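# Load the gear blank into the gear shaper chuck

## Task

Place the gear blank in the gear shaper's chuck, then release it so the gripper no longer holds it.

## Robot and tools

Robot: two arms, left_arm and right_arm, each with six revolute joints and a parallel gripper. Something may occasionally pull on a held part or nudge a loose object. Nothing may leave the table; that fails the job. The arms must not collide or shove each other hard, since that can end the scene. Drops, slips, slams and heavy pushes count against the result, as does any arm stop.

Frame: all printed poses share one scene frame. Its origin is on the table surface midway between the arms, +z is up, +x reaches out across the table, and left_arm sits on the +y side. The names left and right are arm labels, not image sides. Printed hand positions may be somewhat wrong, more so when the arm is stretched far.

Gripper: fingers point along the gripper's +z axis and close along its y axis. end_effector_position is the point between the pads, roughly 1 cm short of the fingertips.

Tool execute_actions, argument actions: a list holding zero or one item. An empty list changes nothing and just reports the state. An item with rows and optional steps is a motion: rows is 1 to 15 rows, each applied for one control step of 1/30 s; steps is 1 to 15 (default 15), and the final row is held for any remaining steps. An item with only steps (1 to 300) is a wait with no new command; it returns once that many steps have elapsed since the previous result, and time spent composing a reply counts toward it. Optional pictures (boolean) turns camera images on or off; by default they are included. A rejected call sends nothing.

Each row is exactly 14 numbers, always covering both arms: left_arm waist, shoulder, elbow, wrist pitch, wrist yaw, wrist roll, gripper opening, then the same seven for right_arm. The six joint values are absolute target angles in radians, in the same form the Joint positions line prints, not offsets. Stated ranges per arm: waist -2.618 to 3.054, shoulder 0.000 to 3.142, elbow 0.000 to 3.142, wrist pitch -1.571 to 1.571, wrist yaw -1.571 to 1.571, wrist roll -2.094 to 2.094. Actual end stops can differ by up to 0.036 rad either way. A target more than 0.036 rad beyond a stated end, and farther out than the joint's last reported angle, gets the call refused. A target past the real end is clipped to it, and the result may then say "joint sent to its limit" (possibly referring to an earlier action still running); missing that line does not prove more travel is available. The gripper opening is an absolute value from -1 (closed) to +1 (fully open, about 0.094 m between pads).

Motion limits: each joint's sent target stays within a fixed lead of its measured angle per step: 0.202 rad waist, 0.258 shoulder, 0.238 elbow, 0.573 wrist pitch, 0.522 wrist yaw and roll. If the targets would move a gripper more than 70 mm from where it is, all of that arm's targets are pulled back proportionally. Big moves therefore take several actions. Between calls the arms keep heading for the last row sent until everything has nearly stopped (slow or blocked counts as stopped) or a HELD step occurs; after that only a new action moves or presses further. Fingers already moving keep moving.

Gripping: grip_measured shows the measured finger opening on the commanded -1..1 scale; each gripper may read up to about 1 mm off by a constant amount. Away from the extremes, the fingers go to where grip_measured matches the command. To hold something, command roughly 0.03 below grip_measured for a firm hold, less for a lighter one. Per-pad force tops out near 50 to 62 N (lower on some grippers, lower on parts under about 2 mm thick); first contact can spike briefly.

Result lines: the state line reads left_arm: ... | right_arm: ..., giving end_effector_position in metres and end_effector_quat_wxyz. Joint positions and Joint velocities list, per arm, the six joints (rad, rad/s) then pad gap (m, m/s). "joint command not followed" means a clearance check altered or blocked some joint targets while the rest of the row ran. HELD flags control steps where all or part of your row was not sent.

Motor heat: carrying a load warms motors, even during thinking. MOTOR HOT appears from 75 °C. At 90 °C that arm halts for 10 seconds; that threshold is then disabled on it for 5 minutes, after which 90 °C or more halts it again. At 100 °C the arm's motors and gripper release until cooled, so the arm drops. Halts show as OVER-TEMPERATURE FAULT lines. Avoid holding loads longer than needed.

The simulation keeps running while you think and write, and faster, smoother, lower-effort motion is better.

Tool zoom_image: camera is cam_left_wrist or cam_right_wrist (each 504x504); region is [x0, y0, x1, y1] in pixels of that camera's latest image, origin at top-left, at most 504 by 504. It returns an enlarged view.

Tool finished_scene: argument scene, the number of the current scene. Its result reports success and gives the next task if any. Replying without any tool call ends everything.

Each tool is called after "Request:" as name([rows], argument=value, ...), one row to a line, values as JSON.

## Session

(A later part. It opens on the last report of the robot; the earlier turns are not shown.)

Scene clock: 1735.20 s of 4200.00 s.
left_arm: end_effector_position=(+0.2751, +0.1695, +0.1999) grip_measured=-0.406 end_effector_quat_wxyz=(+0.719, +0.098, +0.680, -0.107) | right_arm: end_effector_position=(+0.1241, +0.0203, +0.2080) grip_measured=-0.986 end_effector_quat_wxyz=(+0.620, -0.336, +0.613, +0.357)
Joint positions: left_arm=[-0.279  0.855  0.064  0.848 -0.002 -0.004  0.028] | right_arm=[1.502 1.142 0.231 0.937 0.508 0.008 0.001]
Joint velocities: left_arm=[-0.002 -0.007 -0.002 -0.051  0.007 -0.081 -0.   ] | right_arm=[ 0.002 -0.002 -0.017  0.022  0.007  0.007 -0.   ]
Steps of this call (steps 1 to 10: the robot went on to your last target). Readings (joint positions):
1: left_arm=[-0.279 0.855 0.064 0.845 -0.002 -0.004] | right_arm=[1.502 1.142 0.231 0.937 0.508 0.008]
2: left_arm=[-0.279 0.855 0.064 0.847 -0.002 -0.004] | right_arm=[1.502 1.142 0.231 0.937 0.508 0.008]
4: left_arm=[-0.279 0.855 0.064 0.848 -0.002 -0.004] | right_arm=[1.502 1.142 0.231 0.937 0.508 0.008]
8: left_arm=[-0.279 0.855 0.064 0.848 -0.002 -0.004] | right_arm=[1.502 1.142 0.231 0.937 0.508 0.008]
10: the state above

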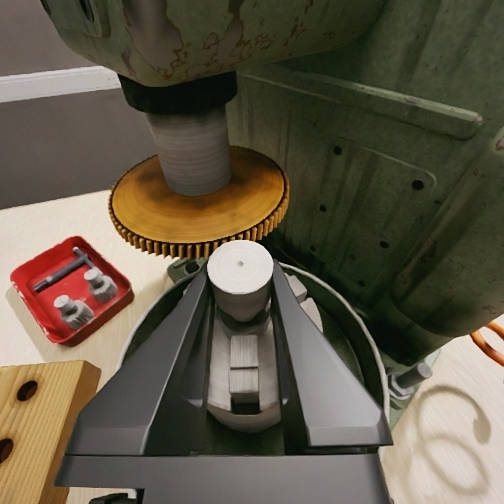

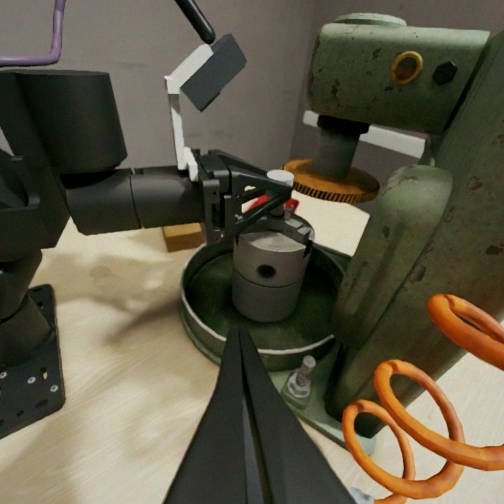

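Request:
execute_actions([
  {"rows":[[-0.285,0.863,0.06,0.86,0,0,-0.46,1.5,1.14,0.23,0.95,0.5,0,-1],[-0.285,0.863,0.06,0.85,0,0,-0.46,1.5,1.14,0.23,0.95,0.5,0,-1],[-0.285,0.863,0.06,0.84,0,0,-0.46,1.5,1.14,0.23,0.95,0.5,0,-1]]},
], pictures=false)

Request:
execute_actions([
  {"rows":[[-0.285,0.875,0.06,0.85,0,0,-0.46,1.5,1.14,0.23,0.95,0.5,0,-1],[-0.285,0.879,0.06,0.85,0,0,-0.46,1.5,1.14,0.23,0.95,0.5,0,-1],[-0.285,0.882,0.06,0.853,0,0,-0.46,1.5,1.14,0.23,0.95,0.5,0,-1]]},
], pictures=false)

Request:
execute_actions([
  {"rows":[[-0.285,0.889,0.06,0.86,0,0,-0.46,1.5,1.14,0.23,0.95,0.5,0,-1],[-0.285,0.892,0.06,0.862,0,0,-0.46,1.5,1.14,0.23,0.95,0.5,0,-1],[-0.285,0.895,0.06,0.865,0,0,-0.46,1.5,1.14,0.23,0.95,0.5,0,-1]]},
])

Request:
zoom_image(camera="cam_left_wrist", region=[190, 270, 290, 360])

Scene clock: 1747.33 s of 4200.00 s.
left_arm: end_effector_position=(+0.2752, +0.1695, +0.1983) grip_measured=-0.406 end_effector_quat_wxyz=(+0.717, +0.099, +0.682, -0.107) | right_arm: end_effector_position=(+0.1241, +0.0203, +0.2080) grip_measured=-0.986 end_effector_quat_wxyz=(+0.620, -0.336, +0.613, +0.357)
Joint positions: left_arm=[-0.279  0.855  0.064  0.842 -0.002 -0.004  0.028] | right_arm=[1.502 1.142 0.231 0.937 0.508 0.008 0.001]
Joint velocities: left_arm=[ 0.007 -0.007  0.017 -0.007 -0.095  0.037  0.001] | right_arm=[ 0.002 -0.022 -0.022 -0.007  0.037 -0.037 -0.   ]
Steps of this call (steps 1 to 15: the robot went on to your last target; steps 16 to 90: nothing new was sent; then 8.63 s passed at rest; steps 91 to 105: all 15 steps of this action). Readings (joint positions):
91: left_arm=[-0.279 0.855 0.064 0.848 -0.002 -0.004] | right_arm=[1.502 1.142 0.231 0.937 0.508 0.008]
92: left_arm=[-0.279 0.855 0.064 0.847 -0.002 -0.004] | right_arm=[1.502 1.142 0.231 0.937 0.508 0.008]
94: left_arm=[-0.279 0.855 0.064 0.842 -0.002 -0.004] | right_arm=[1.502 1.142 0.231 0.937 0.508 0.008]
98: left_arm=[-0.279 0.855 0.064 0.842 -0.002 -0.004] | right_arm=[1.502 1.142 0.231 0.937 0.508 0.008]
105: the state above

Scene clock: 1747.83 s of 4200.00 s.
left_arm: end_effector_position=(+0.2760, +0.1692, +0.1977) grip_measured=-0.406 end_effector_quat_wxyz=(+0.717, +0.099, +0.682, -0.107) | right_arm: end_effector_position=(+0.1241, +0.0203, +0.2080) grip_measured=-0.986 end_effector_quat_wxyz=(+0.620, -0.336, +0.613, +0.357)
Joint positions: left_arm=[-0.279  0.867  0.064  0.853 -0.002 -0.004  0.028] | right_arm=[1.502 1.142 0.231 0.937 0.508 0.008 0.001]
Joint velocities: left_arm=[-0.017  0.007  0.002  0.022 -0.022  0.037  0.   ] | right_arm=[-0.022 -0.007  0.002  0.007 -0.022 -0.022 -0.   ]
Steps of this call (steps 1 to 15: all 15 steps of this action). Readings (joint positions):
1: left_arm=[-0.279 0.855 0.064 0.842 -0.002 -0.004] | right_arm=[1.502 1.142 0.231 0.937 0.508 0.008]
2: left_arm=[-0.279 0.857 0.064 0.843 -0.002 -0.004] | right_arm=[1.502 1.142 0.231 0.937 0.508 0.008]
4: left_arm=[-0.279 0.863 0.064 0.849 -0.002 -0.004] | right_arm=[1.502 1.142 0.231 0.937 0.508 0.008]
8: left_arm=[-0.279 0.866 0.064 0.853 -0.002 -0.004] | right_arm=[1.502 1.142 0.231 0.937 0.508 0.008]
15: the state above

Scene clock: 1748.33 s of 4200.00 s.
left_arm: end_effector_position=(+0.2769, +0.1689, +0.1965) grip_measured=-0.406 end_effector_quat_wxyz=(+0.716, +0.099, +0.683, -0.107) | right_arm: end_effector_position=(+0.1241, +0.0203, +0.2080) grip_measured=-0.986 end_effector_quat_wxyz=(+0.620, -0.336, +0.613, +0.357)
Joint positions: left_arm=[-0.279  0.881  0.064  0.865 -0.001 -0.004  0.028] | right_arm=[1.502 1.142 0.231 0.937 0.508 0.008 0.001]
Joint velocities: left_arm=[ 0.017 -0.007  0.012  0.007  0.007 -0.022  0.001] | right_arm=[ 0.002 -0.027  0.002  0.022 -0.022 -0.051 -0.   ]
Steps of this call (steps 1 to 15: all 15 steps of this action). Readings (joint positions):
1: left_arm=[-0.279 0.867 0.064 0.854 -0.002 -0.004] | right_arm=[1.502 1.142 0.231 0.937 0.508 0.008]
2: left_arm=[-0.279 0.869 0.064 0.855 -0.002 -0.004] | right_arm=[1.502 1.142 0.231 0.937 0.508 0.008]
4: left_arm=[-0.279 0.876 0.064 0.861 -0.002 -0.004] | right_arm=[1.502 1.142 0.231 0.937 0.508 0.008]
8: left_arm=[-0.279 0.881 0.064 0.865 -0.001 -0.004] | right_arm=[1.502 1.142 0.231 0.937 0.508 0.008]
15: the state above

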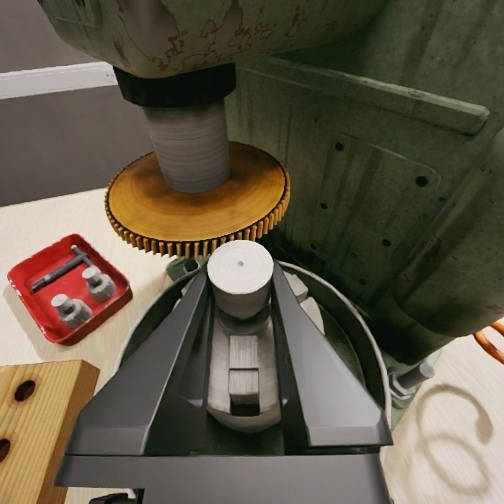

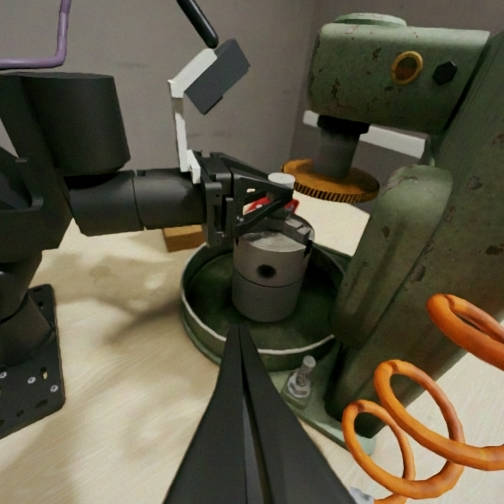

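Region (190, 270, 290, 360) of cam_left_wrist's 504x504 image, scaled by 5.040, with more detail than that image has; it fills the top 454 rows of this view, and the rest is white.

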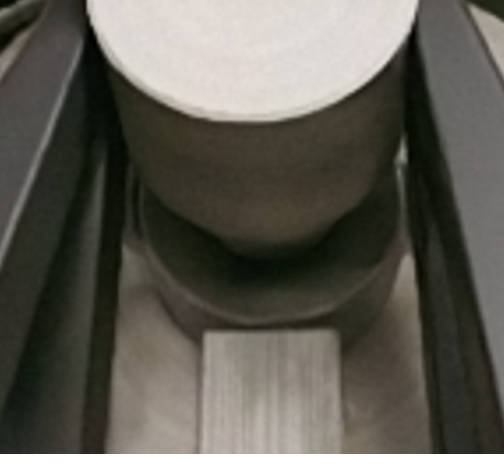

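Riding down a chamfer as it goes forward. Continue.

Request:
execute_actions([
  {"rows":[[-0.285,0.902,0.06,0.865,0,0,-0.46,1.5,1.14,0.23,0.95,0.5,0,-1],[-0.285,0.905,0.06,0.867,0,0,-0.46,1.5,1.14,0.23,0.95,0.5,0,-1],[-0.285,0.908,0.06,0.87,0,0,-0.46,1.5,1.14,0.23,0.95,0.5,0,-1]]},
], pictures=false)

Scene clock: 1753.83 s of 4200.00 s.
left_arm: end_effector_position=(+0.2773, +0.1687, +0.1965) grip_measured=-0.406 end_effector_quat_wxyz=(+0.716, +0.099, +0.682, -0.107) | right_arm: end_effector_position=(+0.1241, +0.0203, +0.2080) grip_measured=-0.986 end_effector_quat_wxyz=(+0.620, -0.336, +0.613, +0.357)
Joint positions: left_arm=[-0.279  0.889  0.064  0.874 -0.001 -0.004  0.028] | right_arm=[1.502 1.142 0.231 0.937 0.508 0.008 0.001]
Joint velocities: left_arm=[-0.012 -0.022 -0.012  0.022  0.051 -0.007  0.001] | right_arm=[ 0.007 -0.012  0.002 -0.051  0.022 -0.051  0.001]
Steps of this call (steps 1 to 15: the robot went on to your last target; steps 16 to 90: nothing new was sent; then 2.00 s passed at rest; steps 91 to 105: all 15 steps of this action). Readings (joint positions):
91: left_arm=[-0.279 0.881 0.064 0.865 -0.001 -0.004] | right_arm=[1.502 1.142 0.231 0.937 0.508 0.008]
92: left_arm=[-0.279 0.881 0.064 0.865 -0.001 -0.004] | right_arm=[1.502 1.142 0.231 0.937 0.508 0.008]
94: left_arm=[-0.279 0.886 0.064 0.870 -0.001 -0.004] | right_arm=[1.502 1.142 0.231 0.937 0.508 0.008]
98: left_arm=[-0.279 0.889 0.064 0.874 -0.001 -0.004] | right_arm=[1.502 1.142 0.231 0.937 0.508 0.008]
105: the state above

Bottom of chamfer around here. Loosen.

Request:
execute_actions([
  {"rows":[[-0.285,0.89,0.06,0.895,0,0,-0.43,1.5,1.14,0.23,0.95,0.5,0,-1],[-0.285,0.89,0.06,0.895,0,0,-0.41,1.5,1.14,0.23,0.95,0.5,0,-1],[-0.285,0.89,0.06,0.895,0,0,-0.40,1.5,1.14,0.23,0.95,0.5,0,-1],[-0.285,0.89,0.06,0.895,0,0,-0.39,1.5,1.14,0.23,0.95,0.5,0,-1],[-0.285,0.89,0.06,0.895,0,0,-0.38,1.5,1.14,0.23,0.95,0.5,0,-1]]},
])

Request:
zoom_image(camera="cam_right_wrist", region=[200, 130, 340, 250])

Scene clock: 1761.23 s of 4200.00 s.
left_arm: end_effector_position=(+0.2773, +0.1687, +0.1969) grip_measured=-0.379 end_effector_quat_wxyz=(+0.717, +0.099, +0.682, -0.107) | right_arm: end_effector_position=(+0.1241, +0.0203, +0.2080) grip_measured=-0.986 end_effector_quat_wxyz=(+0.620, -0.336, +0.613, +0.357)
Joint positions: left_arm=[-0.279  0.889  0.064  0.875 -0.001 -0.004  0.029] | right_arm=[1.502 1.142 0.231 0.937 0.508 0.008 0.001]
Joint velocities: left_arm=[-0.017  0.007  0.012 -0.037  0.022 -0.007 -0.   ] | right_arm=[-0.012 -0.012 -0.012  0.007 -0.037  0.022 -0.   ]
Steps of this call (steps 1 to 15: the robot went on to your last target; steps 16 to 90: nothing new was sent; then 3.90 s passed at rest; steps 91 to 105: all 15 steps of this action). Readings (joint positions):
91: left_arm=[-0.279 0.889 0.064 0.875 -0.001 -0.004] | right_arm=[1.502 1.142 0.231 0.937 0.508 0.008]
92: left_arm=[-0.279 0.889 0.064 0.875 -0.001 -0.004] | right_arm=[1.502 1.142 0.231 0.937 0.508 0.008]
94: left_arm=[-0.279 0.889 0.064 0.875 -0.001 -0.004] | right_arm=[1.502 1.142 0.231 0.937 0.508 0.008]
98: left_arm=[-0.279 0.889 0.064 0.875 -0.001 -0.004] | right_arm=[1.502 1.142 0.231 0.937 0.508 0.008]
105: the state above

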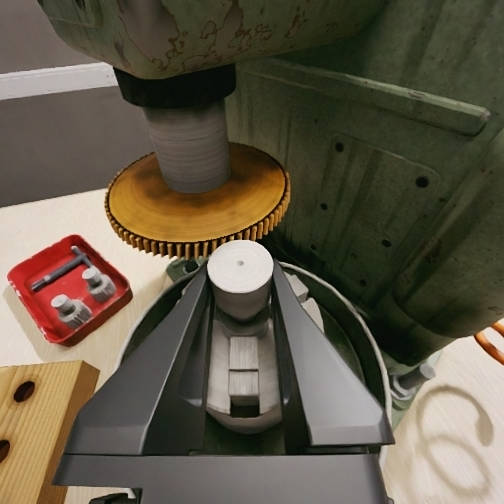

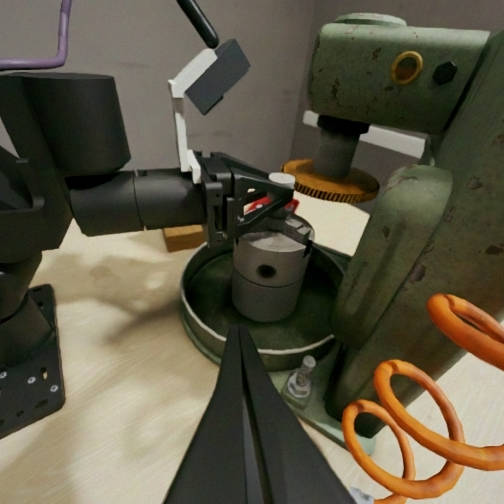

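Region (200, 130, 340, 250) of cam_right_wrist's 504x504 image, scaled by 3.600, with more detail than that image has; it fills the top 432 rows of this view, and the rest is white.

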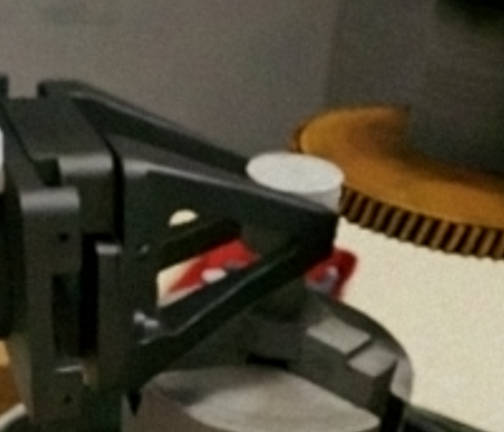

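Request:
execute_actions([
  {"rows":[[-0.285,0.89,0.06,0.895,0.006,0,-0.375,1.5,1.14,0.23,0.95,0.5,0,-1],[-0.285,0.89,0.06,0.895,0.008,0,-0.37,1.5,1.14,0.23,0.95,0.5,0,-1],[-0.285,0.89,0.06,0.895,0.01,0,-0.365,1.5,1.14,0.23,0.95,0.5,0,-1],[-0.285,0.89,0.06,0.895,0.012,0,-0.36,1.5,1.14,0.23,0.95,0.5,0,-1]]},
])

Request:
zoom_image(camera="cam_right_wrist", region=[200, 130, 340, 250])

Scene clock: 1767.77 s of 4200.00 s.
left_arm: end_effector_position=(+0.2770, +0.1686, +0.2016) grip_measured=-0.362 end_effector_quat_wxyz=(+0.723, +0.098, +0.675, -0.108) | right_arm: end_effector_position=(+0.1241, +0.0203, +0.2080) grip_measured=-0.986 end_effector_quat_wxyz=(+0.620, -0.336, +0.613, +0.357)
Joint positions: left_arm=[-0.279  0.889  0.064  0.895 -0.    -0.004  0.03 ] | right_arm=[1.502 1.142 0.231 0.937 0.508 0.008 0.001]
Joint velocities: left_arm=[ 0.002 -0.002 -0.002 -0.007  0.037 -0.139 -0.001] | right_arm=[ 0.007  0.012 -0.007  0.037  0.037 -0.022 -0.   ]
Steps of this call (steps 1 to 15: the robot went on to your last target; steps 16 to 90: nothing new was sent; then 3.03 s passed at rest; steps 91 to 105: all 15 steps of this action). Readings (joint positions):
91: left_arm=[-0.279 0.889 0.064 0.875 -0.001 -0.004] | right_arm=[1.502 1.142 0.231 0.937 0.508 0.008]
92: left_arm=[-0.279 0.889 0.064 0.875 -0.001 -0.004] | right_arm=[1.502 1.142 0.231 0.937 0.508 0.008]
94: left_arm=[-0.279 0.889 0.064 0.879 -0.000 -0.004] | right_arm=[1.502 1.142 0.231 0.937 0.508 0.008]
98: left_arm=[-0.279 0.889 0.064 0.890 -0.000 -0.004] | right_arm=[1.502 1.142 0.231 0.937 0.508 0.008]
105: the state above

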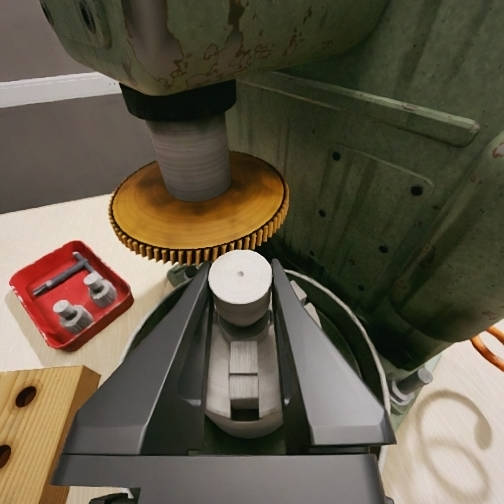

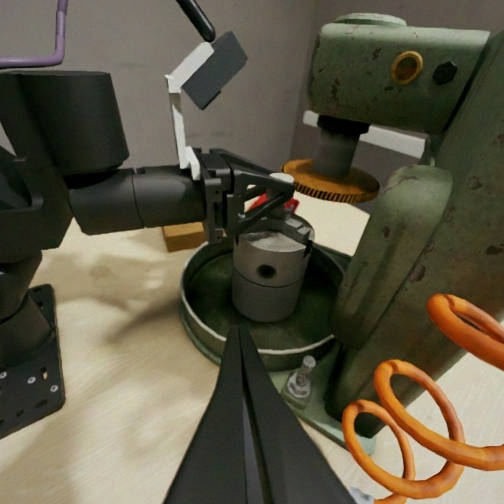

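Region (200, 130, 340, 250) of cam_right_wrist's 504x504 image, scaled by 3.600, with more detail than that image has; it fills the top 432 rows of this view, and the rest is white.

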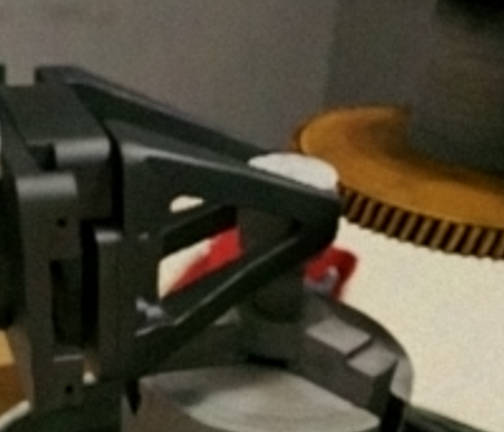

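Request:
execute_actions([
  {"rows":[[-0.285,0.89,0.06,0.89,0.014,0,-0.36,1.5,1.14,0.23,0.95,0.5,0,-1],[-0.285,0.89,0.06,0.89,0.016,0,-0.36,1.5,1.14,0.23,0.95,0.5,0,-1],[-0.285,0.89,0.06,0.89,0.018,0,-0.36,1.5,1.14,0.23,0.95,0.5,0,-1],[-0.285,0.89,0.06,0.89,0.02,0,-0.36,1.5,1.14,0.23,0.95,0.5,0,-1]]},
])

Request:
zoom_image(camera="cam_right_wrist", region=[200, 130, 340, 250])

Scene clock: 1774.00 s of 4200.00 s.
left_arm: end_effector_position=(+0.2769, +0.1685, +0.2019) grip_measured=-0.362 end_effector_quat_wxyz=(+0.724, +0.099, +0.674, -0.109) | right_arm: end_effector_position=(+0.1241, +0.0203, +0.2080) grip_measured=-0.986 end_effector_quat_wxyz=(+0.620, -0.336, +0.613, +0.357)
Joint positions: left_arm=[-0.279  0.889  0.064  0.896  0.001 -0.004  0.03 ] | right_arm=[1.502 1.142 0.231 0.937 0.508 0.008 0.001]
Joint velocities: left_arm=[-0.002 -0.002 -0.002  0.022  0.022  0.066 -0.001] | right_arm=[ 0.012 -0.027 -0.002 -0.022 -0.037  0.037 -0.   ]
Steps of this call (steps 1 to 15: the robot went on to your last target; steps 16 to 90: nothing new was sent; then 2.73 s passed at rest; steps 91 to 105: all 15 steps of this action). Readings (joint positions):
91: left_arm=[-0.279 0.889 0.064 0.896 -0.000 -0.004] | right_arm=[1.502 1.142 0.231 0.937 0.508 0.008]
92: left_arm=[-0.279 0.889 0.064 0.896 0.000 -0.004] | right_arm=[1.502 1.142 0.231 0.937 0.508 0.008]
94: left_arm=[-0.279 0.889 0.064 0.896 0.001 -0.004] | right_arm=[1.502 1.142 0.231 0.937 0.508 0.008]
98: left_arm=[-0.279 0.889 0.064 0.896 0.001 -0.004] | right_arm=[1.502 1.142 0.231 0.937 0.508 0.008]
105: the state above

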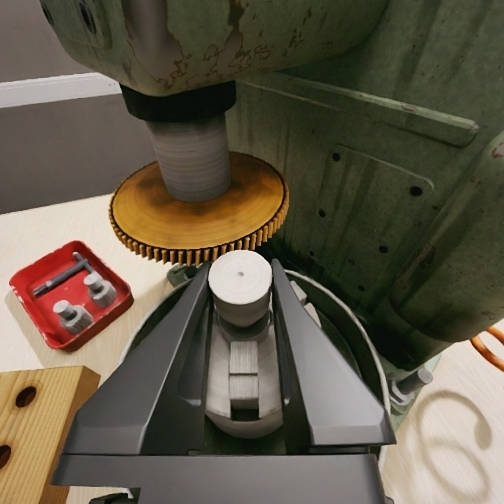

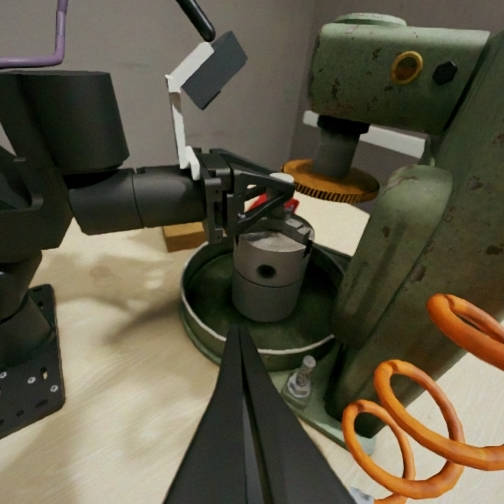

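Region (200, 130, 340, 250) of cam_right_wrist's 504x504 image, scaled by 3.600, with more detail than that image has; it fills the top 432 rows of this view, and the rest is white.

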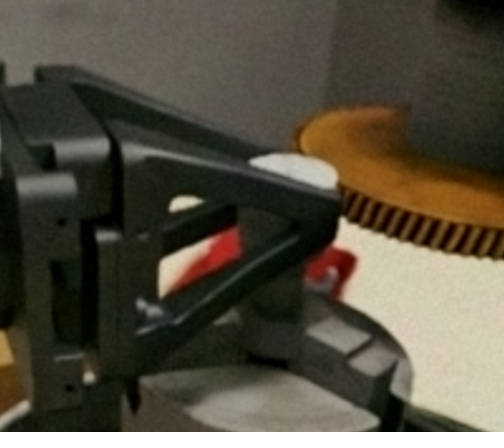

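Request:
execute_actions([
  {"rows":[[-0.285,0.89,0.06,0.91,0,0,-0.38,1.5,1.14,0.23,0.95,0.5,0,-1],[-0.285,0.89,0.06,0.91,0,0,-0.40,1.5,1.14,0.23,0.95,0.5,0,-1],[-0.285,0.89,0.06,0.91,0,0,-0.42,1.5,1.14,0.23,0.95,0.5,0,-1],[-0.285,0.89,0.06,0.91,0,0,-0.46,1.5,1.14,0.23,0.95,0.5,0,-1]]},
], pictures=false)

Request:
execute_actions([
  {"rows":[[-0.285,0.89,0.06,0.95,0,0,-0.46,1.5,1.14,0.23,0.95,0.5,0,-1]]},
])

Request:
zoom_image(camera="cam_left_wrist", region=[190, 270, 290, 360])

Request:
zoom_image(camera="cam_right_wrist", region=[250, 180, 310, 230])

Scene clock: 1783.37 s of 4200.00 s.
left_arm: end_effector_position=(+0.2770, +0.1687, +0.2021) grip_measured=-0.406 end_effector_quat_wxyz=(+0.724, +0.098, +0.674, -0.108) | right_arm: end_effector_position=(+0.1241, +0.0203, +0.2080) grip_measured=-0.986 end_effector_quat_wxyz=(+0.620, -0.336, +0.613, +0.357)
Joint positions: left_arm=[-0.279  0.889  0.064  0.896 -0.    -0.004  0.028] | right_arm=[1.502 1.142 0.231 0.937 0.508 0.008 0.001]
Joint velocities: left_arm=[-0.007 -0.032 -0.002 -0.007 -0.037 -0.051  0.   ] | right_arm=[ 0.017 -0.012 -0.012 -0.022 -0.081  0.037 -0.001]
Steps of this call (steps 1 to 15: the robot went on to your last target; steps 16 to 90: nothing new was sent; then 5.87 s passed at rest; steps 91 to 105: all 15 steps of this action). Readings (joint positions):
91: left_arm=[-0.279 0.889 0.064 0.896 -0.000 -0.004] | right_arm=[1.502 1.142 0.231 0.937 0.508 0.008]
92: left_arm=[-0.279 0.889 0.064 0.896 -0.000 -0.004] | right_arm=[1.502 1.142 0.231 0.937 0.508 0.008]
94: left_arm=[-0.279 0.889 0.064 0.896 -0.000 -0.004] | right_arm=[1.502 1.142 0.231 0.937 0.508 0.008]
98: left_arm=[-0.279 0.889 0.064 0.896 -0.000 -0.004] | right_arm=[1.502 1.142 0.231 0.937 0.508 0.008]
105: the state above

Scene clock: 1783.87 s of 4200.00 s.
left_arm: end_effector_position=(+0.2769, +0.1687, +0.2026) grip_measured=-0.406 end_effector_quat_wxyz=(+0.725, +0.098, +0.674, -0.108) | right_arm: end_effector_position=(+0.1241, +0.0203, +0.2080) grip_measured=-0.986 end_effector_quat_wxyz=(+0.620, -0.336, +0.613, +0.357)
Joint positions: left_arm=[-0.279  0.889  0.064  0.898 -0.    -0.004  0.028] | right_arm=[1.502 1.142 0.231 0.937 0.508 0.008 0.001]
Joint velocities: left_arm=[ 0.012  0.002 -0.012 -0.066 -0.007  0.037 -0.   ] | right_arm=[-0.007 -0.007  0.002 -0.022 -0.066  0.051  0.001]
Steps of this call (steps 1 to 15: all 15 steps of this action). Readings (joint positions):
1: left_arm=[-0.279 0.889 0.064 0.898 -0.000 -0.004] | right_arm=[1.502 1.142 0.231 0.937 0.508 0.008]
2: left_arm=[-0.279 0.889 0.064 0.898 -0.000 -0.004] | right_arm=[1.502 1.142 0.231 0.937 0.508 0.008]
4: left_arm=[-0.279 0.889 0.064 0.898 -0.000 -0.004] | right_arm=[1.502 1.142 0.231 0.937 0.508 0.008]
8: left_arm=[-0.279 0.889 0.064 0.898 -0.000 -0.004] | right_arm=[1.502 1.142 0.231 0.937 0.508 0.008]
15: the state above

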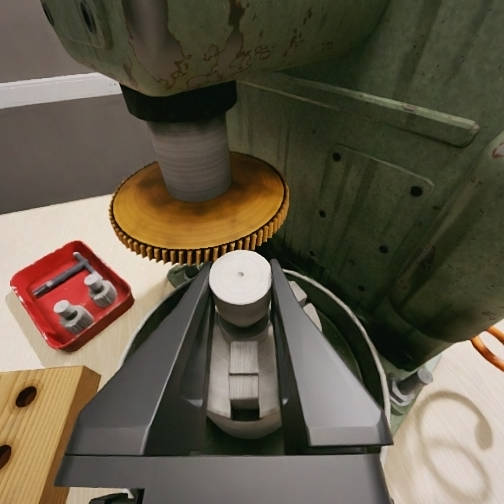

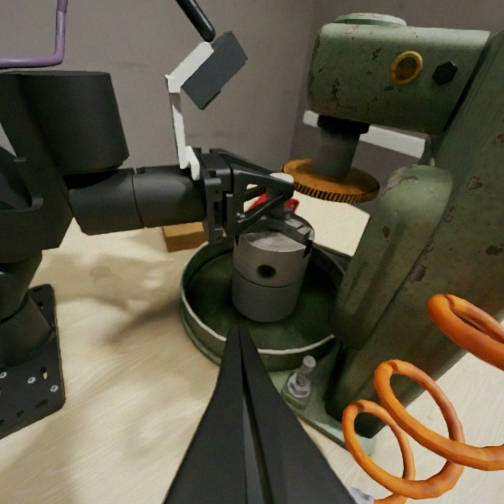

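Region (190, 270, 290, 360) of cam_left_wrist's 504x504 image, scaled by 5.040, with more detail than that image has; it fills the top 454 rows of this view, and the rest is white.

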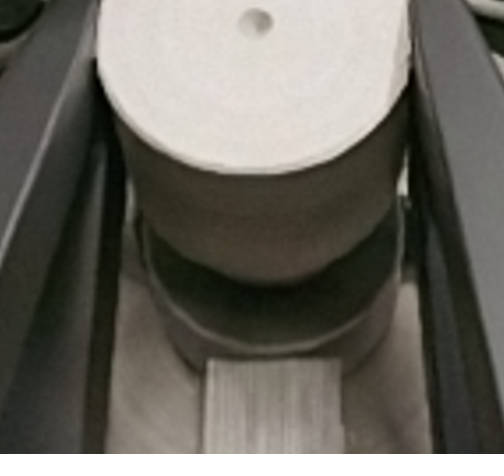

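Region (250, 180, 310, 230) of cam_right_wrist's 504x504 image, scaled by 8.400, with more detail than that image has.

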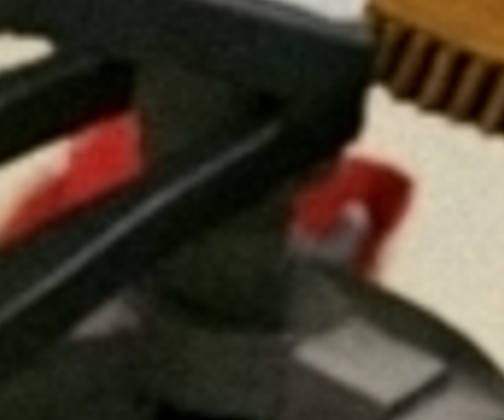

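It won't lift: it's stuck in the hole mouth. Push down instead.

Request:
execute_actions([
  {"rows":[[-0.285,0.89,0.06,0.9,0,0,-0.46,1.5,1.14,0.23,0.95,0.5,0,-1],[-0.285,0.89,0.06,0.88,0,0,-0.46,1.5,1.14,0.23,0.95,0.5,0,-1],[-0.285,0.89,0.06,0.87,0,0,-0.46,1.5,1.14,0.23,0.95,0.5,0,-1],[-0.285,0.89,0.06,0.86,0,0,-0.46,1.5,1.14,0.23,0.95,0.5,0,-1],[-0.285,0.89,0.06,0.85,0,0,-0.46,1.5,1.14,0.23,0.95,0.5,0,-1],[-0.285,0.89,0.06,0.84,0,0,-0.46,1.5,1.14,0.23,0.95,0.5,0,-1]]},
], pictures=false)

Scene clock: 1790.20 s of 4200.00 s.
left_arm: end_effector_position=(+0.2770, +0.1687, +0.2014) grip_measured=-0.406 end_effector_quat_wxyz=(+0.723, +0.098, +0.675, -0.108) | right_arm: end_effector_position=(+0.1241, +0.0203, +0.2080) grip_measured=-0.986 end_effector_quat_wxyz=(+0.620, -0.336, +0.613, +0.357)
Joint positions: left_arm=[-0.279  0.889  0.064  0.894 -0.    -0.004  0.028] | right_arm=[1.502 1.142 0.231 0.937 0.508 0.008 0.001]
Joint velocities: left_arm=[-0.007  0.002 -0.012 -0.022 -0.037 -0.007 -0.   ] | right_arm=[ 0.002 -0.012  0.007 -0.022  0.022 -0.007  0.   ]
Steps of this call (steps 1 to 15: the robot went on to your last target; steps 16 to 90: nothing new was sent; then 2.83 s passed at rest; steps 91 to 105: all 15 steps of this action). Readings (joint positions):
91: left_arm=[-0.279 0.889 0.064 0.897 -0.000 -0.004] | right_arm=[1.502 1.142 0.231 0.937 0.508 0.008]
92: left_arm=[-0.279 0.889 0.064 0.896 -0.000 -0.004] | right_arm=[1.502 1.142 0.231 0.937 0.508 0.008]
94: left_arm=[-0.279 0.889 0.064 0.895 -0.000 -0.004] | right_arm=[1.502 1.142 0.231 0.937 0.508 0.008]
98: left_arm=[-0.279 0.889 0.064 0.894 -0.000 -0.004] | right_arm=[1.502 1.142 0.231 0.937 0.508 0.008]
105: the state above

Request:
execute_actions([
  {"rows":[[-0.285,0.89,0.06,0.885,0.02,0,-0.39,1.5,1.14,0.23,0.95,0.5,0,-1],[-0.285,0.89,0.06,0.885,0.025,0,-0.39,1.5,1.14,0.23,0.95,0.5,0,-1],[-0.285,0.89,0.06,0.885,0.03,0,-0.39,1.5,1.14,0.23,0.95,0.5,0,-1],[-0.285,0.89,0.06,0.885,0.035,0,-0.39,1.5,1.14,0.23,0.95,0.5,0,-1],[-0.285,0.89,0.06,0.885,0.04,0,-0.39,1.5,1.14,0.23,0.95,0.5,0,-1]]},
], pictures=false)

Scene clock: 1799.37 s of 4200.00 s.
left_arm: end_effector_position=(+0.2769, +0.1684, +0.2018) grip_measured=-0.386 end_effector_quat_wxyz=(+0.723, +0.099, +0.675, -0.108) | right_arm: end_effector_position=(+0.1241, +0.0203, +0.2080) grip_measured=-0.986 end_effector_quat_wxyz=(+0.620, -0.336, +0.613, +0.357)
Joint positions: left_arm=[-0.279  0.889  0.064  0.895  0.001 -0.002  0.029] | right_arm=[1.502 1.142 0.231 0.937 0.508 0.008 0.001]
Joint velocities: left_arm=[-0.022 -0.017 -0.002 -0.037  0.022  0.007  0.   ] | right_arm=[-0.002 -0.002 -0.007 -0.022  0.037  0.037 -0.001]
Steps of this call (steps 1 to 15: the robot went on to your last target; steps 16 to 90: nothing new was sent; then 5.67 s passed at rest; steps 91 to 105: all 15 steps of this action). Readings (joint positions):
91: left_arm=[-0.279 0.889 0.064 0.895 -0.000 -0.004] | right_arm=[1.502 1.142 0.231 0.937 0.508 0.008]
92: left_arm=[-0.279 0.889 0.064 0.895 -0.000 -0.004] | right_arm=[1.502 1.142 0.231 0.937 0.508 0.008]
94: left_arm=[-0.279 0.889 0.064 0.895 0.001 -0.003] | right_arm=[1.502 1.142 0.231 0.937 0.508 0.008]
98: left_arm=[-0.279 0.889 0.064 0.895 0.001 -0.002] | right_arm=[1.502 1.142 0.231 0.937 0.508 0.008]
105: the state above

Roll follows positive; help it.

Request:
execute_actions([
  {"rows":[[-0.285,0.89,0.06,0.885,0.04,0.01,-0.39,1.5,1.14,0.23,0.95,0.5,0,-1],[-0.285,0.89,0.06,0.885,0.04,0.015,-0.39,1.5,1.14,0.23,0.95,0.5,0,-1],[-0.285,0.89,0.06,0.885,0.04,0.02,-0.39,1.5,1.14,0.23,0.95,0.5,0,-1],[-0.285,0.89,0.06,0.885,0.04,0.025,-0.39,1.5,1.14,0.23,0.95,0.5,0,-1],[-0.285,0.89,0.06,0.885,0.04,0.03,-0.39,1.5,1.14,0.23,0.95,0.5,0,-1]]},
], pictures=false)

Scene clock: 1806.47 s of 4200.00 s.
left_arm: end_effector_position=(+0.2766, +0.1675, +0.2018) grip_measured=-0.386 end_effector_quat_wxyz=(+0.725, +0.111, +0.673, -0.100) | right_arm: end_effector_position=(+0.1241, +0.0203, +0.2080) grip_measured=-0.986 end_effector_quat_wxyz=(+0.620, -0.336, +0.613, +0.357)
Joint positions: left_arm=[-0.279  0.889  0.064  0.895  0.006  0.026  0.029] | right_arm=[1.502 1.142 0.231 0.937 0.508 0.008 0.001]
Joint velocities: left_arm=[-0.007 -0.017  0.002 -0.007  0.037  0.037 -0.001] | right_arm=[-0.017  0.017 -0.012  0.081 -0.081  0.051  0.001]
Steps of this call (steps 1 to 15: the robot went on to your last target; steps 16 to 90: nothing new was sent; then 3.60 s passed at rest; steps 91 to 105: all 15 steps of this action). Readings (joint positions):
91: left_arm=[-0.279 0.889 0.064 0.895 0.001 -0.001] | right_arm=[1.502 1.142 0.231 0.937 0.508 0.008]
92: left_arm=[-0.279 0.889 0.064 0.895 0.002 0.002] | right_arm=[1.502 1.142 0.231 0.937 0.508 0.008]
94: left_arm=[-0.279 0.889 0.064 0.895 0.003 0.008] | right_arm=[1.502 1.142 0.231 0.937 0.508 0.008]
98: left_arm=[-0.279 0.889 0.064 0.895 0.005 0.019] | right_arm=[1.502 1.142 0.231 0.937 0.508 0.008]
105: the state above

Request:
execute_actions([
  {"rows":[[-0.285,0.905,0.06,0.89,0.006,0.02,-0.39,1.5,1.14,0.23,0.95,0.5,0,-1],[-0.285,0.91,0.06,0.895,0.006,0.02,-0.39,1.5,1.14,0.23,0.95,0.5,0,-1],[-0.285,0.915,0.06,0.90,0.006,0.02,-0.39,1.5,1.14,0.23,0.95,0.5,0,-1],[-0.285,0.92,0.06,0.905,0.006,0.02,-0.39,1.5,1.14,0.23,0.95,0.5,0,-1]]},
])

Request:
zoom_image(camera="cam_right_wrist", region=[200, 130, 340, 250])

Scene clock: 1812.13 s of 4200.00 s.
left_arm: end_effector_position=(+0.2775, +0.1675, +0.2020) grip_measured=-0.386 end_effector_quat_wxyz=(+0.726, +0.111, +0.672, -0.099) | right_arm: end_effector_position=(+0.1241, +0.0203, +0.2080) grip_measured=-0.986 end_effector_quat_wxyz=(+0.620, -0.336, +0.613, +0.357)
Joint positions: left_arm=[-0.279  0.902  0.064  0.912  0.005  0.027  0.029] | right_arm=[1.502 1.142 0.231 0.937 0.508 0.008 0.001]
Joint velocities: left_arm=[-0.007  0.002 -0.002  0.007 -0.066 -0.007 -0.001] | right_arm=[-0.002 -0.002 -0.007 -0.007 -0.095  0.037  0.   ]
Steps of this call (steps 1 to 15: the robot went on to your last target; steps 16 to 90: nothing new was sent; then 2.17 s passed at rest; steps 91 to 105: all 15 steps of this action). Readings (joint positions):
91: left_arm=[-0.279 0.889 0.064 0.896 0.006 0.028] | right_arm=[1.502 1.142 0.231 0.937 0.508 0.008]
92: left_arm=[-0.279 0.889 0.064 0.896 0.006 0.028] | right_arm=[1.502 1.142 0.231 0.937 0.508 0.008]
94: left_arm=[-0.279 0.895 0.064 0.902 0.006 0.027] | right_arm=[1.502 1.142 0.231 0.937 0.508 0.008]
98: left_arm=[-0.279 0.902 0.064 0.911 0.005 0.027] | right_arm=[1.502 1.142 0.231 0.937 0.508 0.008]
105: the state above

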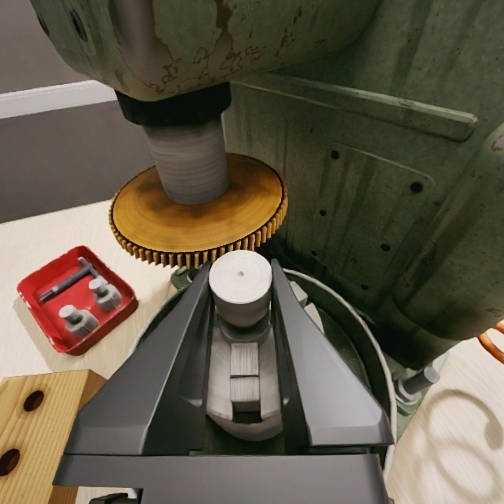

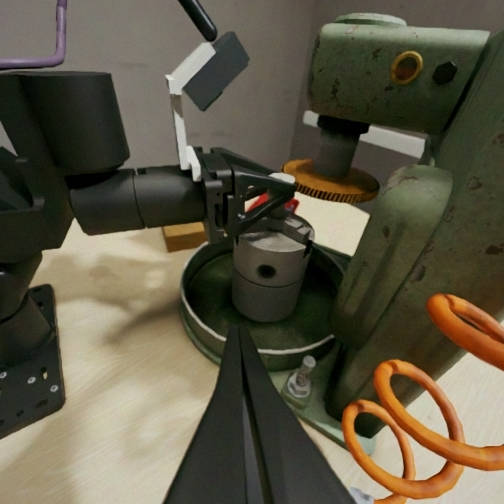

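Region (200, 130, 340, 250) of cam_right_wrist's 504x504 image, scaled by 3.600, with more detail than that image has; it fills the top 432 rows of this view, and the rest is white.

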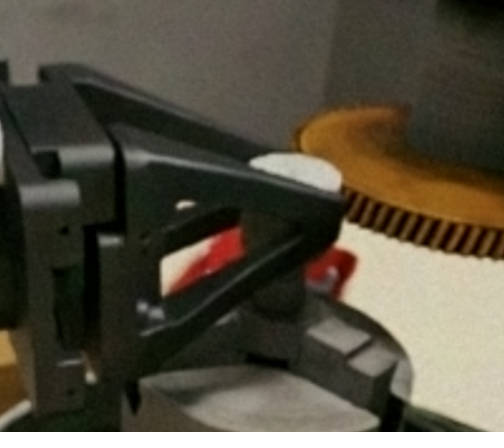

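Release briefly again (wp held neutral unloaded).

Request:
execute_actions([
  {"rows":[[-0.285,0.905,0.06,0.905,0.006,0.02,-0.38,1.5,1.14,0.23,0.95,0.5,0,-1],[-0.285,0.905,0.06,0.905,0.006,0.02,-0.37,1.5,1.14,0.23,0.95,0.5,0,-1],[-0.285,0.905,0.06,0.905,0.006,0.02,-0.36,1.5,1.14,0.23,0.95,0.5,0,-1]]},
])

Request:
zoom_image(camera="cam_right_wrist", region=[200, 130, 340, 250])

Scene clock: 1818.77 s of 4200.00 s.
left_arm: end_effector_position=(+0.2775, +0.1675, +0.2020) grip_measured=-0.362 end_effector_quat_wxyz=(+0.726, +0.110, +0.672, -0.099) | right_arm: end_effector_position=(+0.1241, +0.0203, +0.2080) grip_measured=-0.986 end_effector_quat_wxyz=(+0.620, -0.336, +0.613, +0.357)
Joint positions: left_arm=[-0.279  0.902  0.064  0.912  0.005  0.027  0.03 ] | right_arm=[1.502 1.142 0.231 0.937 0.508 0.008 0.001]
Joint velocities: left_arm=[-0.002 -0.002 -0.007  0.022 -0.022 -0.051 -0.   ] | right_arm=[-0.017  0.002 -0.012 -0.066 -0.051 -0.007  0.001]
Steps of this call (steps 1 to 15: the robot went on to your last target; steps 16 to 90: nothing new was sent; then 3.13 s passed at rest; steps 91 to 105: all 15 steps of this action). Readings (joint positions):
91: left_arm=[-0.279 0.902 0.064 0.912 0.005 0.027] | right_arm=[1.502 1.142 0.231 0.937 0.508 0.008]
92: left_arm=[-0.279 0.902 0.064 0.912 0.005 0.027] | right_arm=[1.502 1.142 0.231 0.937 0.508 0.008]
94: left_arm=[-0.279 0.902 0.064 0.912 0.005 0.027] | right_arm=[1.502 1.142 0.231 0.937 0.508 0.008]
98: left_arm=[-0.279 0.902 0.064 0.912 0.005 0.027] | right_arm=[1.502 1.142 0.231 0.937 0.508 0.008]
105: the state above

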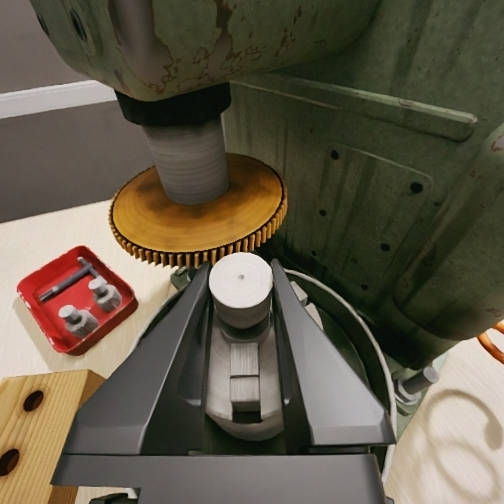

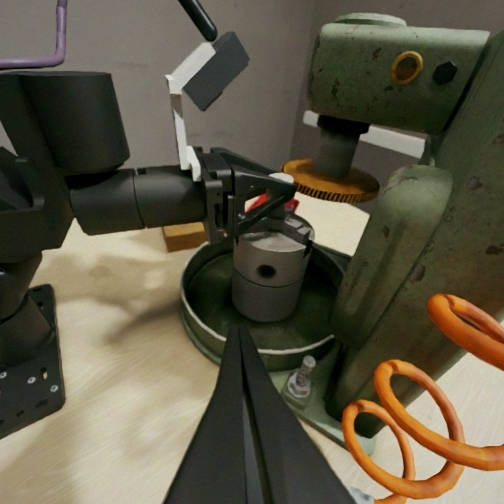

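Region (200, 130, 340, 250) of cam_right_wrist's 504x504 image, scaled by 3.600, with more detail than that image has; it fills the top 432 rows of this view, and the rest is white.

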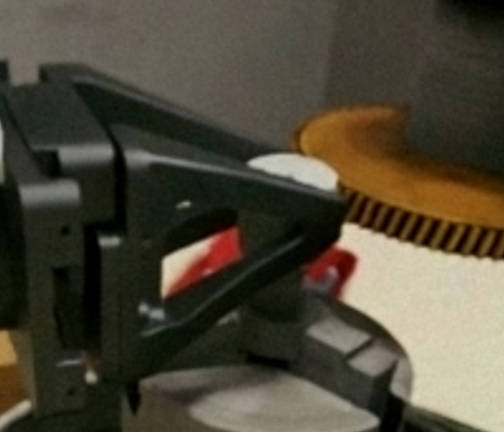

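Request:
execute_actions(actions=[])

Scene clock: 1829.03 s of 4200.00 s.
left_arm: end_effector_position=(+0.2775, +0.1675, +0.2020) grip_measured=-0.362 end_effector_quat_wxyz=(+0.726, +0.110, +0.672, -0.099) | right_arm: end_effector_position=(+0.1241, +0.0203, +0.2080) grip_measured=-0.986 end_effector_quat_wxyz=(+0.620, -0.336, +0.613, +0.357)
Joint positions: left_arm=[-0.279  0.902  0.064  0.912  0.005  0.027  0.03 ] | right_arm=[1.502 1.142 0.231 0.937 0.508 0.008 0.001]
Joint velocities: left_arm=[ 0.002 -0.027 -0.002 -0.022 -0.095 -0.037  0.001] | right_arm=[ 0.012  0.027 -0.002  0.022 -0.022 -0.051 -0.   ]
Steps of this call (steps 1 to 15: the robot went on to your last target; steps 16 to 90: nothing new was sent; then 7.27 s passed at rest). Readings (joint positions):
1: left_arm=[-0.279 0.902 0.064 0.912 0.005 0.027] | right_arm=[1.502 1.142 0.231 0.937 0.508 0.008]
2: left_arm=[-0.279 0.902 0.064 0.912 0.005 0.027] | right_arm=[1.502 1.142 0.231 0.937 0.508 0.008]
4: left_arm=[-0.279 0.902 0.064 0.912 0.005 0.027] | right_arm=[1.502 1.142 0.231 0.937 0.508 0.008]
8: left_arm=[-0.279 0.902 0.064 0.912 0.005 0.027] | right_arm=[1.502 1.142 0.231 0.937 0.508 0.008]
90: the state above
All arms were judged still, so your last target was given up. Only a new action makes them travel on or press farther. Fingers that are still opening or closing keep moving.

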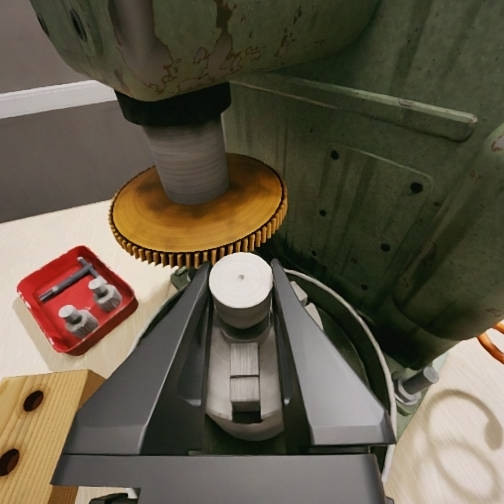

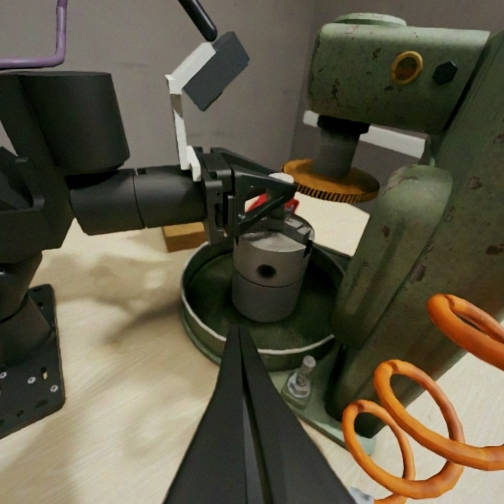

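Request:
execute_actions([
  {"rows":[[-0.285,0.905,0.06,0.912,0.006,0.02,-0.46,1.5,1.14,0.23,0.95,0.5,0,-1]],"steps":15},
], pictures=false)

Request:
execute_actions([
  {"rows":[[-0.285,0.875,0.09,0.87,0.006,0.02,-0.46,1.5,1.14,0.23,0.95,0.5,0,-1]],"steps":15},
], pictures=false)

Request:
execute_actions([
  {"steps":20},
])

Request:
zoom_image(camera="cam_right_wrist", region=[200, 130, 340, 250])

Scene clock: 1841.30 s of 4200.00 s.
left_arm: end_effector_position=(+0.2775, +0.1675, +0.2020) grip_measured=-0.410 end_effector_quat_wxyz=(+0.726, +0.110, +0.672, -0.099) | right_arm: end_effector_position=(+0.1241, +0.0203, +0.2080) grip_measured=-0.986 end_effector_quat_wxyz=(+0.620, -0.336, +0.613, +0.357)
Joint positions: left_arm=[-0.279  0.902  0.064  0.912  0.005  0.027  0.028] | right_arm=[1.502 1.142 0.231 0.937 0.508 0.008 0.001]
Joint velocities: left_arm=[-0.022 -0.017 -0.007 -0.007  0.022  0.007 -0.001] | right_arm=[ 0.002  0.007 -0.007 -0.022  0.007 -0.066 -0.   ]
Steps of this call (steps 1 to 90: nothing new was sent; then 8.77 s passed at rest; steps 91 to 105: all 15 steps of this action). Readings (joint positions):
91: left_arm=[-0.279 0.902 0.064 0.912 0.005 0.027] | right_arm=[1.502 1.142 0.231 0.937 0.508 0.008]
92: left_arm=[-0.279 0.902 0.064 0.912 0.005 0.027] | right_arm=[1.502 1.142 0.231 0.937 0.508 0.008]
94: left_arm=[-0.279 0.902 0.064 0.912 0.005 0.027] | right_arm=[1.502 1.142 0.231 0.937 0.508 0.008]
98: left_arm=[-0.279 0.902 0.064 0.912 0.005 0.027] | right_arm=[1.502 1.142 0.231 0.937 0.508 0.008]
105: the state above

Scene clock: 1841.80 s of 4200.00 s.
left_arm: end_effector_position=(+0.2775, +0.1675, +0.2017) grip_measured=-0.410 end_effector_quat_wxyz=(+0.725, +0.110, +0.672, -0.099) | right_arm: end_effector_position=(+0.1241, +0.0203, +0.2080) grip_measured=-0.986 end_effector_quat_wxyz=(+0.620, -0.336, +0.613, +0.357)
Joint positions: left_arm=[-0.279  0.902  0.064  0.911  0.005  0.027  0.028] | right_arm=[1.502 1.142 0.231 0.937 0.508 0.008 0.001]
Joint velocities: left_arm=[-0.022 -0.002  0.002 -0.037 -0.007 -0.022  0.   ] | right_arm=[-0.002 -0.002 -0.022 -0.022 -0.022  0.051  0.   ]
Steps of this call (steps 1 to 15: all 15 steps of this action). Readings (joint positions):
1: left_arm=[-0.279 0.902 0.064 0.911 0.005 0.027] | right_arm=[1.502 1.142 0.231 0.937 0.508 0.008]
2: left_arm=[-0.279 0.902 0.064 0.911 0.005 0.027] | right_arm=[1.502 1.142 0.231 0.937 0.508 0.008]
4: left_arm=[-0.279 0.902 0.064 0.911 0.005 0.027] | right_arm=[1.502 1.142 0.231 0.937 0.508 0.008]
8: left_arm=[-0.279 0.902 0.064 0.911 0.005 0.027] | right_arm=[1.502 1.142 0.231 0.937 0.508 0.008]
15: the state above

Scene clock: 1842.47 s of 4200.00 s.
left_arm: end_effector_position=(+0.2775, +0.1675, +0.2017) grip_measured=-0.410 end_effector_quat_wxyz=(+0.725, +0.110, +0.672, -0.099) | right_arm: end_effector_position=(+0.1241, +0.0203, +0.2080) grip_measured=-0.986 end_effector_quat_wxyz=(+0.620, -0.336, +0.613, +0.357)
Joint positions: left_arm=[-0.279  0.902  0.064  0.911  0.005  0.027  0.028] | right_arm=[1.502 1.142 0.231 0.937 0.508 0.008 0.001]
Joint velocities: left_arm=[-0.002  0.007  0.002 -0.007  0.007  0.007  0.   ] | right_arm=[-0.012 -0.007 -0.002 -0.007  0.095 -0.095  0.   ]
Steps of this call (steps 1 to 15: the robot went on to your last target; steps 16 to 20: nothing new was sent). Readings (joint positions):
1: left_arm=[-0.279 0.902 0.064 0.911 0.005 0.027] | right_arm=[1.502 1.142 0.231 0.937 0.508 0.008]
2: left_arm=[-0.279 0.902 0.064 0.911 0.005 0.027] | right_arm=[1.502 1.142 0.231 0.937 0.508 0.008]
4: left_arm=[-0.279 0.902 0.064 0.911 0.005 0.027] | right_arm=[1.502 1.142 0.231 0.937 0.508 0.008]
8: left_arm=[-0.279 0.902 0.064 0.911 0.005 0.027] | right_arm=[1.502 1.142 0.231 0.937 0.508 0.008]
20: the state above
All arms were judged still, so your last target was given up. Only a new action makes them travel on or press farther. Fingers that are still opening or closing keep moving.

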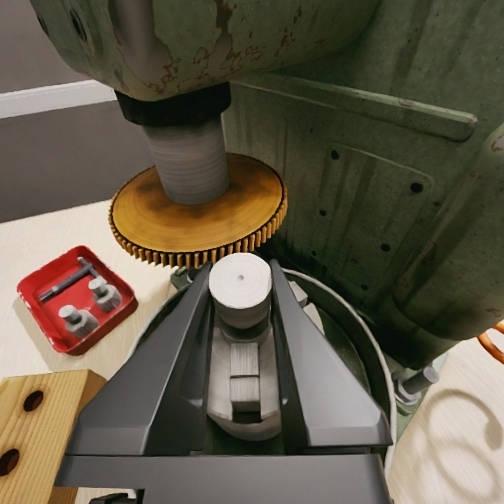

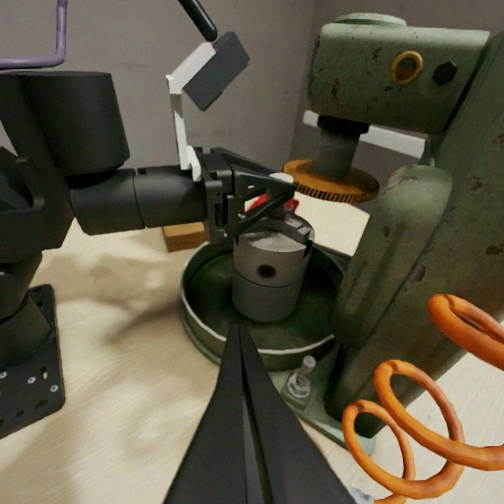

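Region (200, 130, 340, 250) of cam_right_wrist's 504x504 image, scaled by 3.600, with more detail than that image has; it fills the top 432 rows of this view, and the rest is white.

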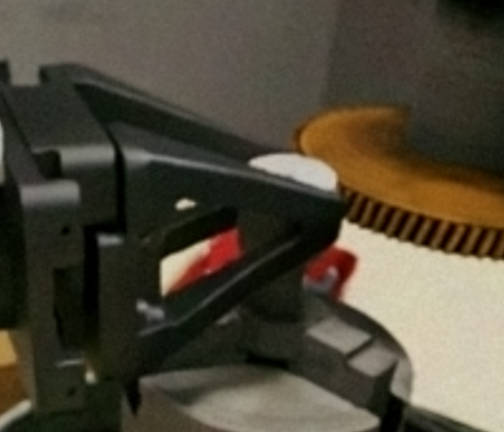

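Stuck rigid. Push further.

Request:
execute_actions([
  {"rows":[[-0.285,0.865,0.10,0.87,0.006,0.02,-0.46,1.5,1.14,0.23,0.95,0.5,0,-1],[-0.285,0.86,0.105,0.87,0.006,0.02,-0.46,1.5,1.14,0.23,0.95,0.5,0,-1],[-0.285,0.855,0.11,0.87,0.006,0.02,-0.46,1.5,1.14,0.23,0.95,0.5,0,-1]],"steps":15},
], pictures=false)

Request:
execute_actions([
  {"steps":20},
], pictures=false)

Scene clock: 1849.13 s of 4200.00 s.
left_arm: end_effector_position=(+0.2779, +0.1674, +0.2024) grip_measured=-0.410 end_effector_quat_wxyz=(+0.722, +0.111, +0.676, -0.099) | right_arm: end_effector_position=(+0.1241, +0.0203, +0.2080) grip_measured=-0.986 end_effector_quat_wxyz=(+0.620, -0.336, +0.613, +0.357)
Joint positions: left_arm=[-0.279  0.882  0.075  0.87   0.005  0.025  0.028] | right_arm=[1.502 1.142 0.231 0.937 0.508 0.008 0.001]
Joint velocities: left_arm=[-0.017 -0.002  0.002 -0.022 -0.081  0.022 -0.001] | right_arm=[-0.002 -0.002 -0.017  0.007  0.022 -0.007 -0.   ]
Steps of this call (steps 1 to 90: nothing new was sent; then 3.17 s passed at rest; steps 91 to 105: all 15 steps of this action). Readings (joint positions):
91: left_arm=[-0.279 0.900 0.064 0.909 0.005 0.027] | right_arm=[1.502 1.142 0.231 0.937 0.508 0.008]
92: left_arm=[-0.279 0.895 0.066 0.902 0.005 0.027] | right_arm=[1.502 1.142 0.231 0.937 0.508 0.008]
94: left_arm=[-0.279 0.888 0.071 0.884 0.005 0.026] | right_arm=[1.502 1.142 0.231 0.937 0.508 0.008]
98: left_arm=[-0.279 0.884 0.074 0.872 0.005 0.025] | right_arm=[1.502 1.142 0.231 0.937 0.508 0.008]
105: the state above

Scene clock: 1849.80 s of 4200.00 s.
left_arm: end_effector_position=(+0.2779, +0.1674, +0.2024) grip_measured=-0.410 end_effector_quat_wxyz=(+0.722, +0.111, +0.676, -0.099) | right_arm: end_effector_position=(+0.1241, +0.0203, +0.2080) grip_measured=-0.986 end_effector_quat_wxyz=(+0.620, -0.336, +0.613, +0.357)
Joint positions: left_arm=[-0.279  0.882  0.075  0.87   0.005  0.025  0.028] | right_arm=[1.502 1.142 0.231 0.937 0.508 0.008 0.001]
Joint velocities: left_arm=[-0.002 -0.012 -0.002 -0.066  0.022 -0.037 -0.001] | right_arm=[-0.022 -0.007 -0.002 -0.022  0.007  0.022 -0.   ]
Steps of this call (steps 1 to 15: the robot went on to your last target; steps 16 to 20: nothing new was sent). Readings (joint positions):
1: left_arm=[-0.279 0.882 0.075 0.870 0.005 0.025] | right_arm=[1.502 1.142 0.231 0.937 0.508 0.008]
2: left_arm=[-0.279 0.882 0.075 0.870 0.005 0.025] | right_arm=[1.502 1.142 0.231 0.937 0.508 0.008]
4: left_arm=[-0.279 0.882 0.075 0.870 0.005 0.025] | right_arm=[1.502 1.142 0.231 0.937 0.508 0.008]
8: left_arm=[-0.279 0.882 0.075 0.870 0.005 0.025] | right_arm=[1.502 1.142 0.231 0.937 0.508 0.008]
20: the state above
All arms were judged still, so your last target was given up. Only a new action makes them travel on or press farther. Fingers that are still opening or closing keep moving.


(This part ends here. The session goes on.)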